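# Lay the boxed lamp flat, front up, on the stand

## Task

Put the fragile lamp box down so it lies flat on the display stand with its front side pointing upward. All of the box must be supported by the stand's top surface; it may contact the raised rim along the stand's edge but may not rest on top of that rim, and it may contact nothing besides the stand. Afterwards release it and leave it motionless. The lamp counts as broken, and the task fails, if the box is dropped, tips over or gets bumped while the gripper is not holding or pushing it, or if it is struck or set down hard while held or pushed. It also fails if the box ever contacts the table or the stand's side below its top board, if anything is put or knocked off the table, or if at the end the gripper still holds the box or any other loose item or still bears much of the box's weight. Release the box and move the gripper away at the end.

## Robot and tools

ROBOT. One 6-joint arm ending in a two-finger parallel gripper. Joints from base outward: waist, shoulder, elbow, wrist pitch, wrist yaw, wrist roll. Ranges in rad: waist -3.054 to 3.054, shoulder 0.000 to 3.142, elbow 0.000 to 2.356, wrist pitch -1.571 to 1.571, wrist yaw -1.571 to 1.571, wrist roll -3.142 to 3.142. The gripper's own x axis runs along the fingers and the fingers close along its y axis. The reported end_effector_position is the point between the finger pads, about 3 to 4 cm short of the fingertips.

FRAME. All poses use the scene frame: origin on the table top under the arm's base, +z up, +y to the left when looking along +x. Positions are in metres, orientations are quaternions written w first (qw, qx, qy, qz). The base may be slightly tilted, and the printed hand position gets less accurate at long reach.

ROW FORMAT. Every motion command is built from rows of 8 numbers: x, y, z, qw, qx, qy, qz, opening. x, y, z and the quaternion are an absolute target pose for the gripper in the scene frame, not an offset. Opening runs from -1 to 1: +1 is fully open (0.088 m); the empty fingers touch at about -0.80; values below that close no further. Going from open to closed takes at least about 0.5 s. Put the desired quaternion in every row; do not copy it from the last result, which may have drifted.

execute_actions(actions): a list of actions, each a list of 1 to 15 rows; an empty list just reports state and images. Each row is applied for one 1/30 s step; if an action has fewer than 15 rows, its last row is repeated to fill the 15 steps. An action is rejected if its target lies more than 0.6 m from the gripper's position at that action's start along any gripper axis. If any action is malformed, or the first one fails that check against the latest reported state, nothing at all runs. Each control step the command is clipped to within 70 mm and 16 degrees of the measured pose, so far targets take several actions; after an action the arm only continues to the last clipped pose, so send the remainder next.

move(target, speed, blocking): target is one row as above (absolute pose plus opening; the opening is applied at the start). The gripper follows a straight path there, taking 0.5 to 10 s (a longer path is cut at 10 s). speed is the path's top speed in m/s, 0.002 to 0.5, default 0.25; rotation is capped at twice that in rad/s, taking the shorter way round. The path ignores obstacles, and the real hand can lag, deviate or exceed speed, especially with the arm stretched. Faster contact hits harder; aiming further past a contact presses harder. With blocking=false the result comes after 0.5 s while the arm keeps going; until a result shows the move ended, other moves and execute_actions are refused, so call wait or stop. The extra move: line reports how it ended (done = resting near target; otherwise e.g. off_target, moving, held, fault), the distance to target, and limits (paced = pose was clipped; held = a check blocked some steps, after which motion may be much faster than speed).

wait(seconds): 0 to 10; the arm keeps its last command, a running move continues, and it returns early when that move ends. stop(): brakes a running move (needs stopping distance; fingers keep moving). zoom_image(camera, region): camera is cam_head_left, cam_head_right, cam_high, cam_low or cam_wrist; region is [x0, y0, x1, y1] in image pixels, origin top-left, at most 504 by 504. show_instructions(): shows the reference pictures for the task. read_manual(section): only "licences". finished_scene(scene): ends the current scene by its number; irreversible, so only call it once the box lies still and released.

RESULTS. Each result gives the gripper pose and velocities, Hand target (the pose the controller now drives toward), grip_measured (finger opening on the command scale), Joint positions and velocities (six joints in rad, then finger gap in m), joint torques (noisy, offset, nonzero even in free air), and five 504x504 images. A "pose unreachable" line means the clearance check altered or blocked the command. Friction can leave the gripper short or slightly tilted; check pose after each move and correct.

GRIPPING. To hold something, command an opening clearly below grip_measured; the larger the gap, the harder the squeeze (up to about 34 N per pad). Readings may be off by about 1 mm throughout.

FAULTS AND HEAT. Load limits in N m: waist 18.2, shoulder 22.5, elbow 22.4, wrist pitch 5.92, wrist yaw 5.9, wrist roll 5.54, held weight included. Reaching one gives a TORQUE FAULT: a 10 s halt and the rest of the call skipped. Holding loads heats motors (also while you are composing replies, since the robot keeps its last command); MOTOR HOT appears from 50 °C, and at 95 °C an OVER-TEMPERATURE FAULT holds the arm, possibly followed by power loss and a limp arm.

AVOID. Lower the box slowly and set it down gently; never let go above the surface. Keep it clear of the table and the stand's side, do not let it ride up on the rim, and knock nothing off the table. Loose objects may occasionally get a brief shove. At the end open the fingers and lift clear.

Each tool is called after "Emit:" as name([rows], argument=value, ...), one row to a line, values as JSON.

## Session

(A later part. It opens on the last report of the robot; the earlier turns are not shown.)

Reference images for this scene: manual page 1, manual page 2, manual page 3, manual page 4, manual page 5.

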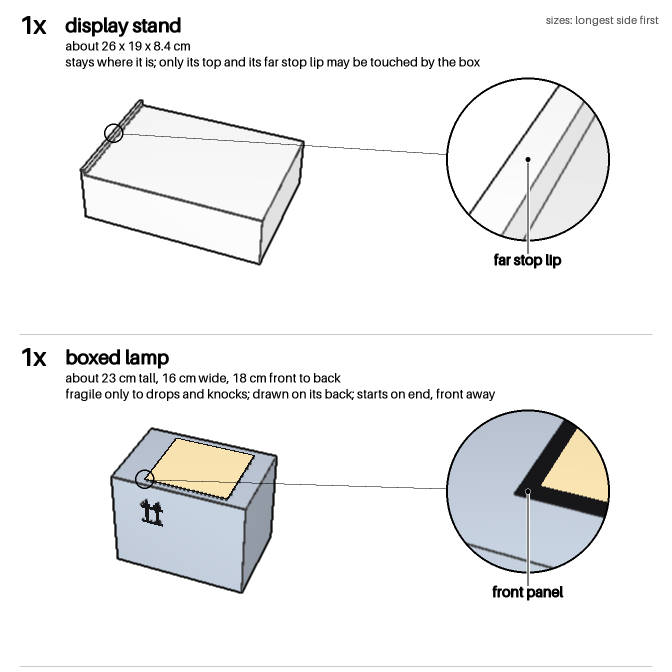

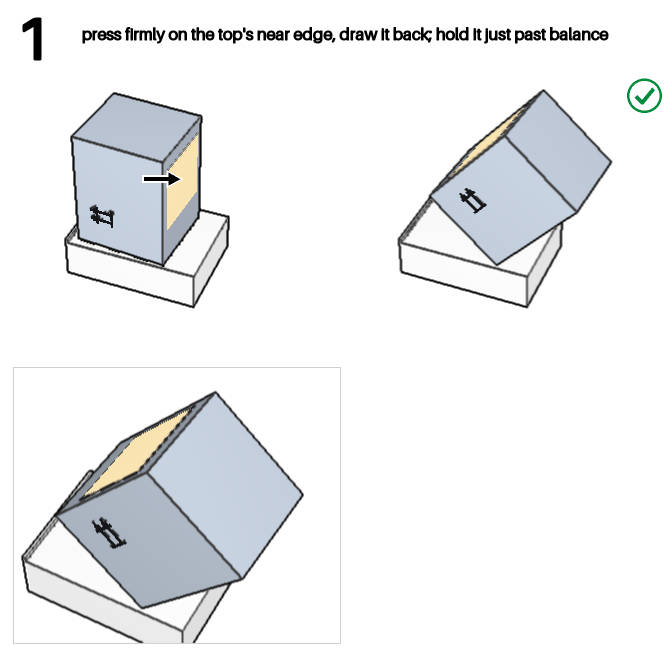

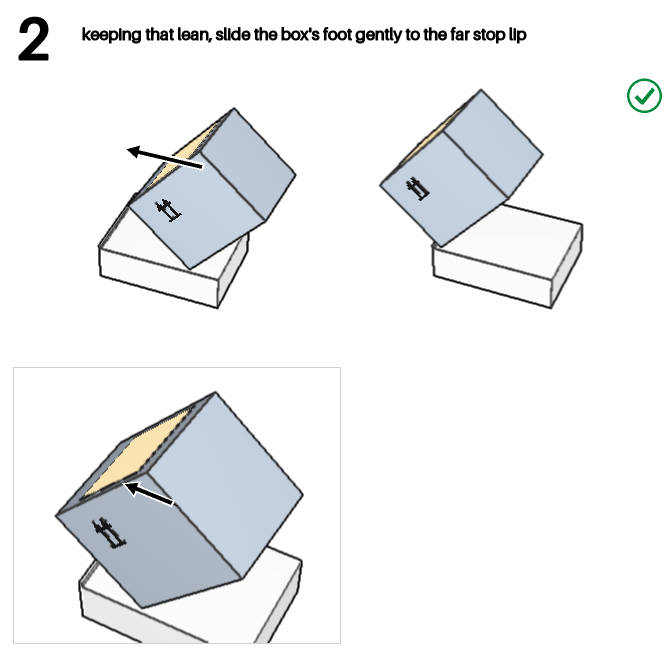

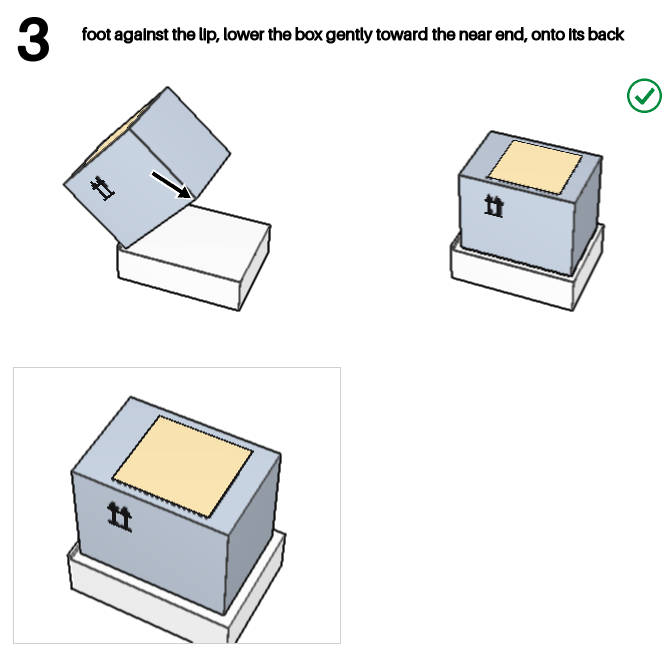

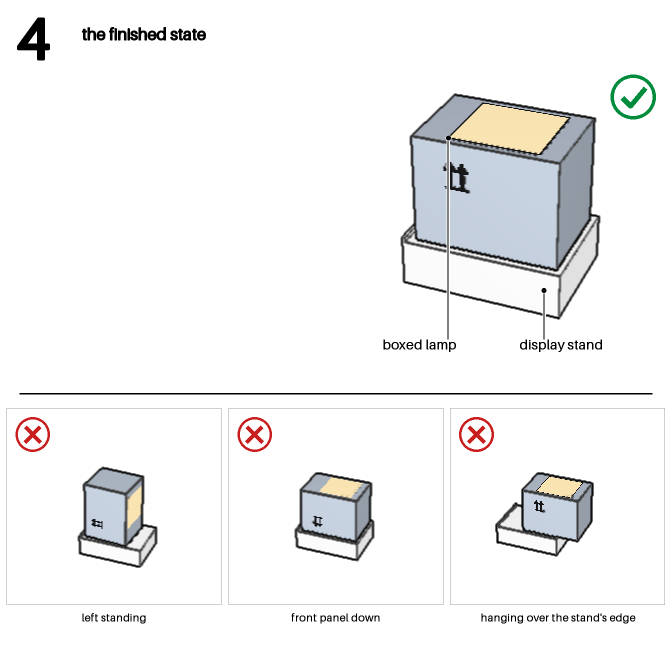

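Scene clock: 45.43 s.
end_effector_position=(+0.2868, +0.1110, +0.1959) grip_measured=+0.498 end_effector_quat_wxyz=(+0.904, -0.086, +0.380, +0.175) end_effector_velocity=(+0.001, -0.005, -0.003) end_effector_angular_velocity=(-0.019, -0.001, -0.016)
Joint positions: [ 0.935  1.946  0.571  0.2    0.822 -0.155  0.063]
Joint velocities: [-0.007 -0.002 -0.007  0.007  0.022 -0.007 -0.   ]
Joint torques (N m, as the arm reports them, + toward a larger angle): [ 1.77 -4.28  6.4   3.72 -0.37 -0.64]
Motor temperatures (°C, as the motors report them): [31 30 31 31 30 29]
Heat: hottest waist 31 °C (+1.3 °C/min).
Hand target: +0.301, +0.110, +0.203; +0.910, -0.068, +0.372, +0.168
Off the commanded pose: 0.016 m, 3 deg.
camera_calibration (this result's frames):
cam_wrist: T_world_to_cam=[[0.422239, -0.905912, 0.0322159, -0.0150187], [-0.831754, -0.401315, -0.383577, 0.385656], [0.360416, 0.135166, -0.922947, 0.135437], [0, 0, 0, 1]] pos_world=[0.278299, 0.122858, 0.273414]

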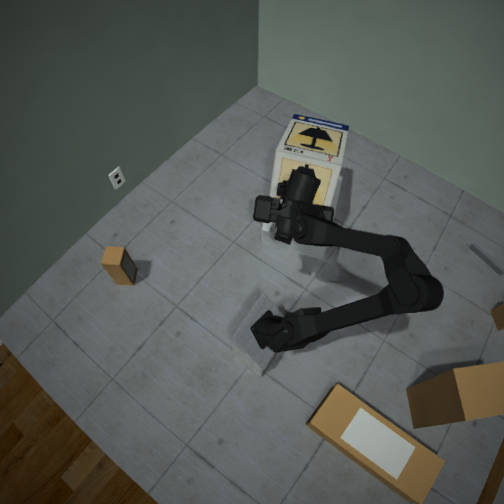

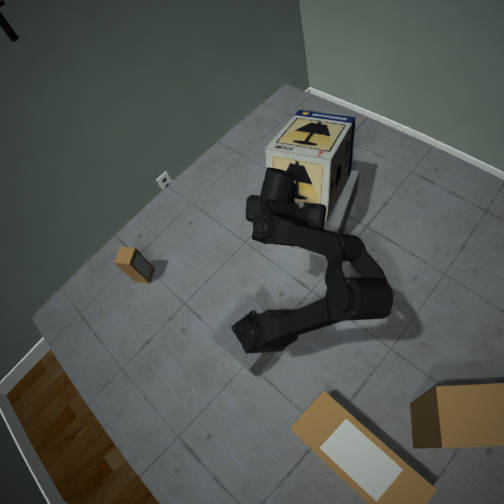

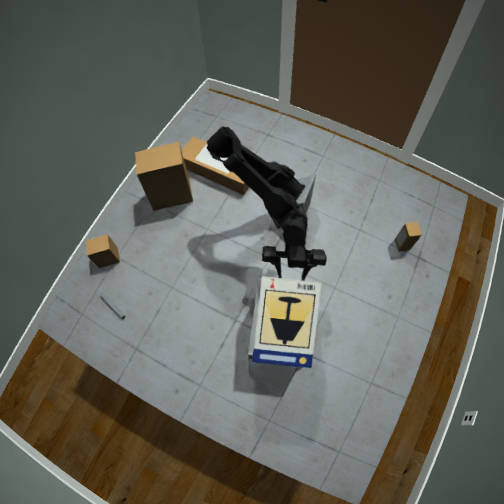

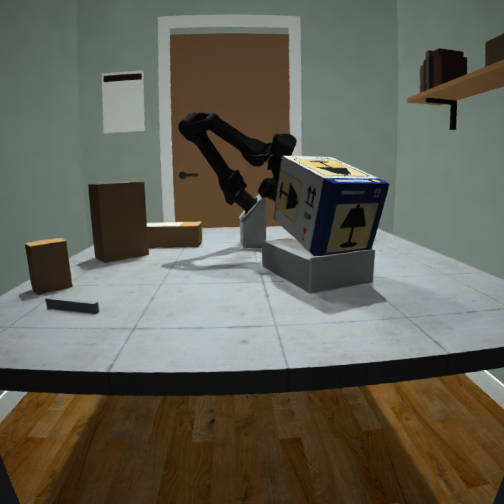

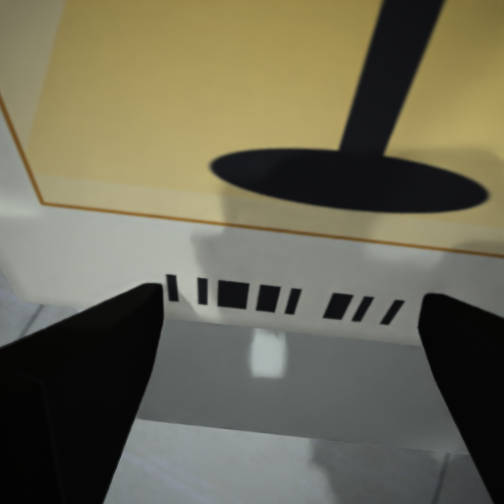

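Emit:
execute_actions([
  [[0.296,0.11,0.195,0.912,-0.068,0.366,0.172,0.5]],
  [[0.292,0.109,0.187,0.914,-0.068,0.36,0.174,0.5]],
  [[0.289,0.108,0.179,0.916,-0.067,0.354,0.175,0.5]],
  [[0.287,0.107,0.171,0.918,-0.066,0.348,0.175,0.5]],
  [[0.285,0.107,0.163,0.918,-0.066,0.348,0.175,0.5]],
  [[0.284,0.107,0.156,0.918,-0.066,0.348,0.175,0.5]],
  [[0.284,0.107,0.15,0.918,-0.066,0.348,0.175,0.5]],
  [[0.283,0.107,0.146,0.918,-0.066,0.348,0.175,0.5]],
  [[0.283,0.107,0.142,0.918,-0.066,0.348,0.175,0.5]],
  [[0.283,0.107,0.138,0.918,-0.066,0.348,0.175,0.5]],
  [[0.283,0.107,0.134,0.918,-0.066,0.348,0.175,0.5]],
  [[0.283,0.107,0.13,0.918,-0.066,0.348,0.175,0.5]],
  [[0.282,0.107,0.126,0.918,-0.066,0.348,0.175,0.5]],
  [[0.282,0.107,0.122,0.918,-0.066,0.348,0.175,0.5]],
])

Emit:
zoom_image(camera="cam_low", region=[250,160,390,300])

Scene clock: 56.70 s.
end_effector_position=(+0.2714, +0.1056, +0.1247) grip_measured=+0.499 end_effector_quat_wxyz=(+0.918, -0.078, +0.347, +0.178) end_effector_velocity=(-0.002, +0.002, -0.000) end_effector_angular_velocity=(-0.004, -0.004, +0.033)
Joint positions: [ 0.751  2.204  0.302  0.979  0.705 -0.441  0.063]
Joint velocities: [-0.002 -0.002 -0.002 -0.007 -0.022 -0.022  0.   ]
Joint torques (N m, as the arm reports them, + toward a larger angle): [ 0.91 -2.29  4.58  2.03 -0.95 -0.34]
Motor temperatures (°C, as the motors report them): [31 31 31 34 30 29]
Heat: hottest wrist pitch 34 °C (+4.2 °C/min).
Hand target: +0.282, +0.106, +0.122; +0.919, -0.066, +0.348, +0.175
Off the commanded pose: 0.011 m, 1 deg.
camera_calibration (this result's frames):
cam_wrist: T_world_to_cam=[[0.421068, -0.906488, 0.0313399, -0.0106453], [-0.803025, -0.388629, -0.451794, 0.342713], [0.421726, 0.165069, -0.891571, 0.052303], [0, 0, 0, 1]] pos_world=[0.257632, 0.114905, 0.201801]

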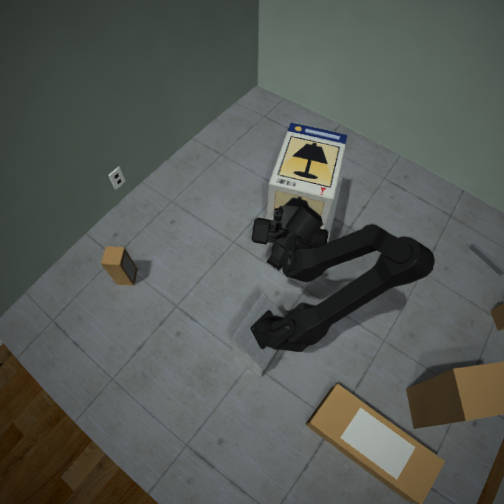

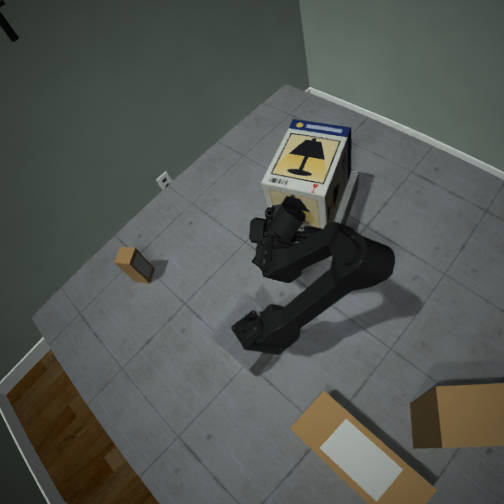

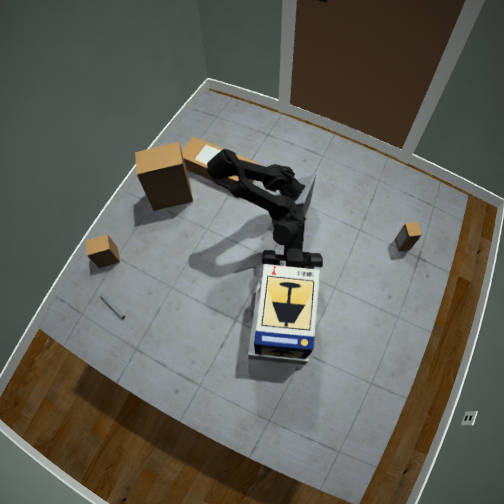

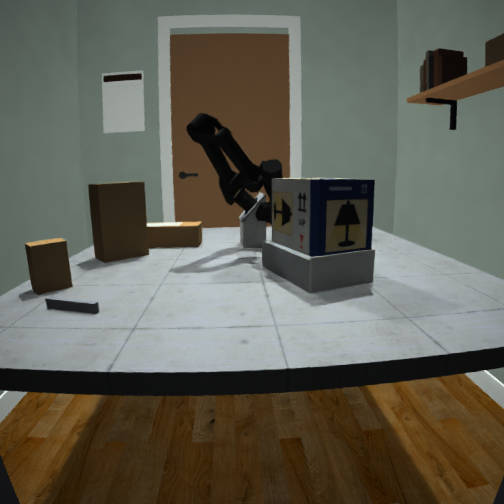

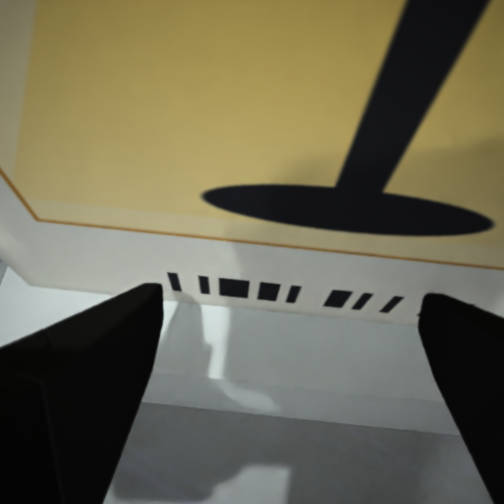

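Region (250, 160, 390, 300) of cam_low's 504x504 image, scaled by 3.600, with more detail than that image has.

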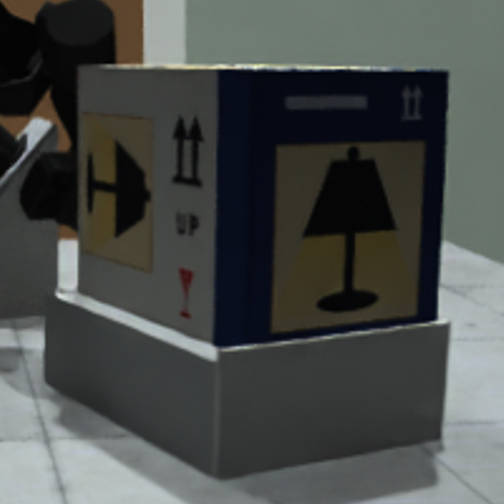

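Emit:
execute_actions([
  [[0.272,0.104,0.123,0.918,-0.066,0.348,0.175,0.5]],
  [[0.256,0.099,0.128,0.918,-0.066,0.348,0.175,0.5]],
])

Emit:
move(target=[0.2,0.075,0.33,0.918,-0.066,0.348,0.175,0.5])

Emit:
zoom_image(camera="cam_high", region=[240,310,330,380])

Scene clock: 60.73 s.
end_effector_position=(+0.2573, +0.1000, +0.1273) grip_measured=+0.500 end_effector_quat_wxyz=(+0.918, -0.067, +0.348, +0.176) end_effector_velocity=(-0.002, -0.001, -0.001) end_effector_angular_velocity=(-0.009, +0.010, +0.003)
Joint positions: [ 0.782  2.165  0.249  0.972  0.721 -0.386  0.063]
Joint velocities: [ 0.002 -0.007 -0.002 -0.022  0.007  0.007 -0.   ]
Joint torques (N m, as the arm reports them, + toward a larger angle): [ 3.36 -5.37  1.    1.24 -0.1   0.2 ]
Motor temperatures (°C, as the motors report them): [31 31 31 34 30 29]
Heat: hottest wrist pitch 34 °C (+4.0 °C/min).
Hand target: +0.256, +0.099, +0.128; +0.919, -0.066, +0.348, +0.175
Off the commanded pose: 0.002 m, 0 deg.
camera_calibration (this result's frames):
cam_wrist: T_world_to_cam=[[0.409734, -0.912104, 0.0136015, -0.00404713], [-0.810354, -0.370792, -0.453695, 0.330765], [0.41886, 0.174872, -0.891053, 0.0611372], [0, 0, 0, 1]] pos_world=[0.244087, 0.108262, 0.204598]

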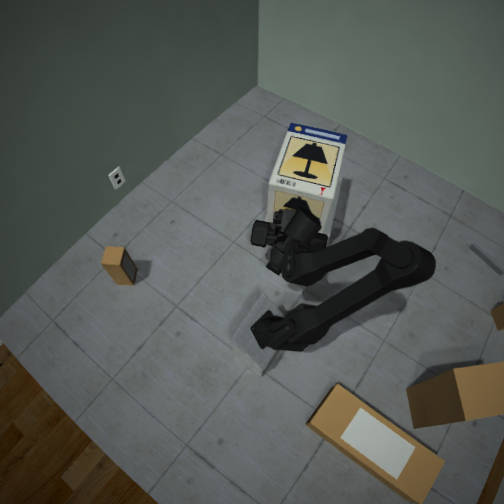

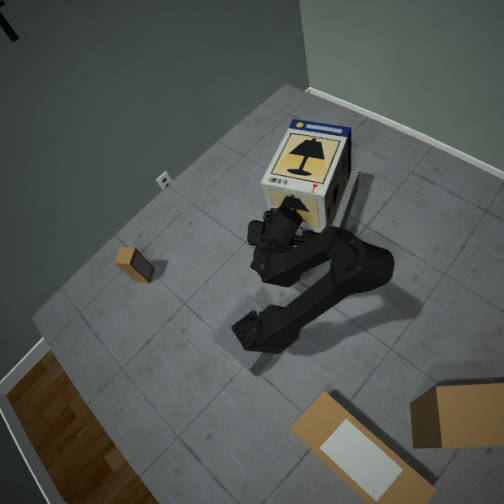

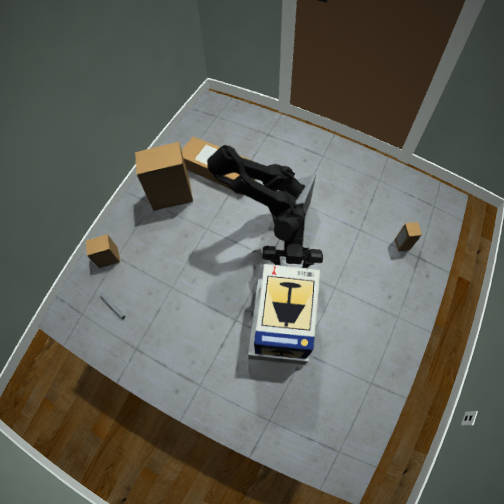

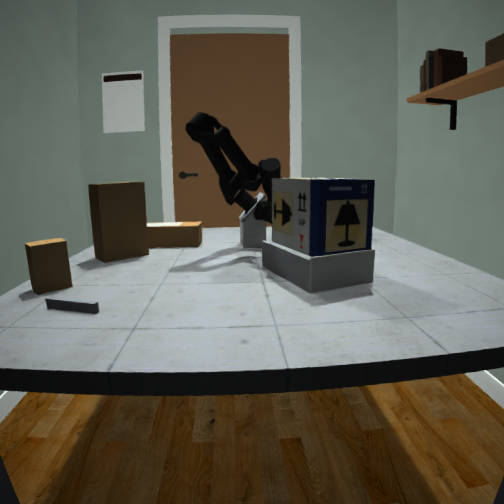

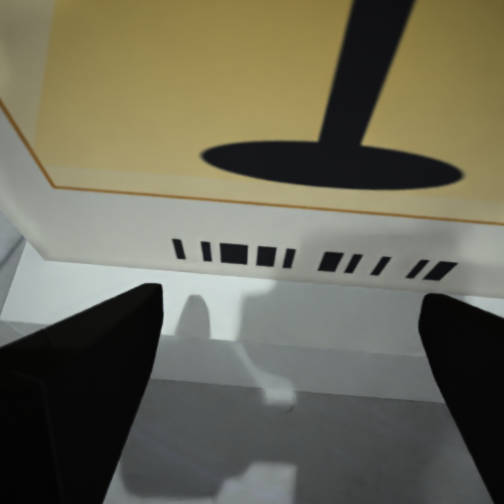

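Scene clock: 62.20 s.
end_effector_position=(+0.1985, +0.0720, +0.3277) grip_measured=+0.500 end_effector_quat_wxyz=(+0.919, -0.069, +0.347, +0.175) end_effector_velocity=(-0.001, -0.001, -0.002) end_effector_angular_velocity=(-0.003, +0.017, -0.005)
Joint positions: [ 1.425  1.631  0.836 -0.847  0.917  0.532  0.063]
Joint velocities: [-0.002  0.007  0.007 -0.022 -0.007  0.022  0.   ]
Joint torques (N m, as the arm reports them, + toward a larger angle): [ 1.98 -1.07  5.35  1.2   0.17  0.24]
Motor temperatures (°C, as the motors report them): [31 31 32 34 30 29]
Heat: hottest wrist pitch 34 °C (+4.1 °C/min).
Hand target: +0.199, +0.073, +0.331; +0.919, -0.065, +0.347, +0.176
Off the commanded pose: 0.004 m, 0 deg.
move: done
camera_calibration (this result's frames):
cam_wrist: T_world_to_cam=[[0.409973, -0.911921, 0.0179662, -0.00974797], [-0.809219, -0.372748, -0.454119, 0.363672], [0.420817, 0.171638, -0.89076, 0.268982], [0, 0, 0, 1]] pos_world=[0.185094, 0.0805011, 0.404923]

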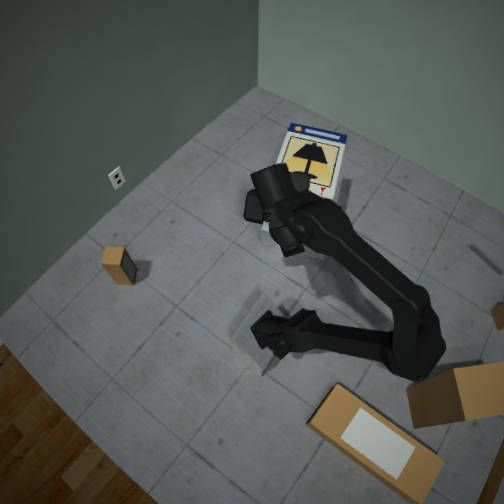

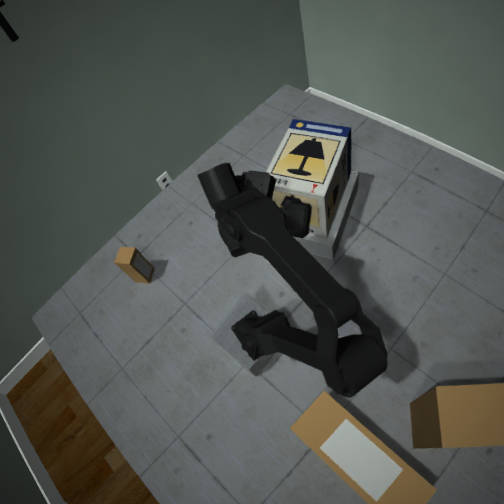

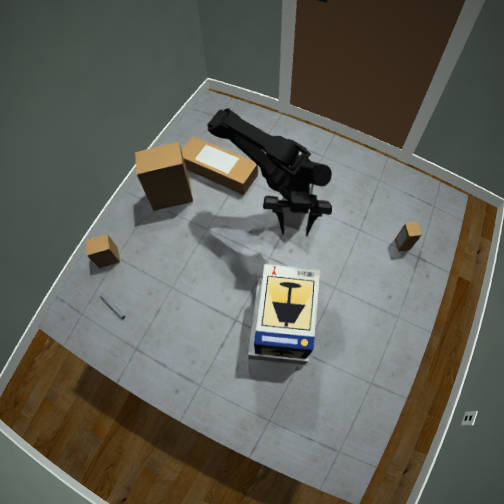

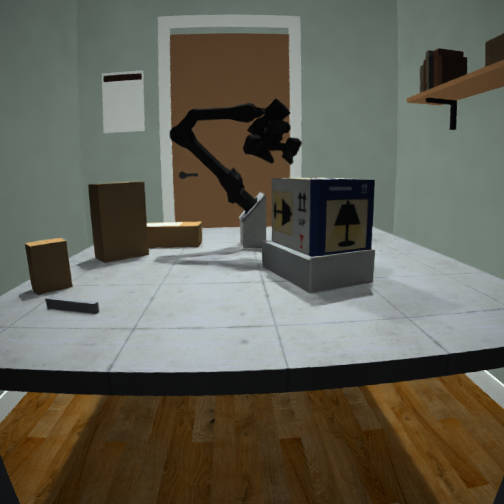

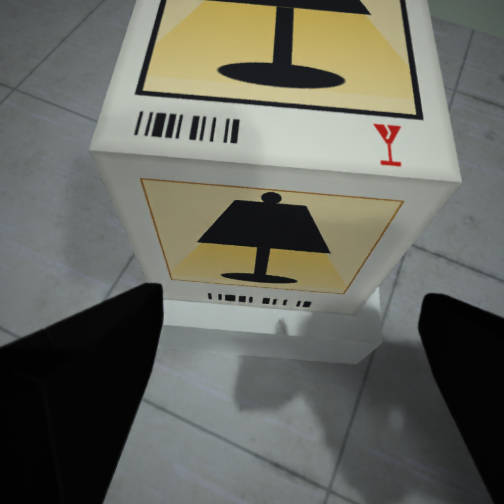

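Region (240, 310, 330, 380) of cam_high's 504x504 image, scaled by 5.600, with more detail than that image has.

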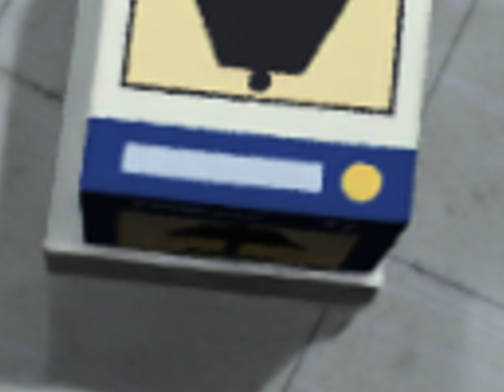

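Emit:
finished_scene(scene=2)

The scene is finished: the task was done.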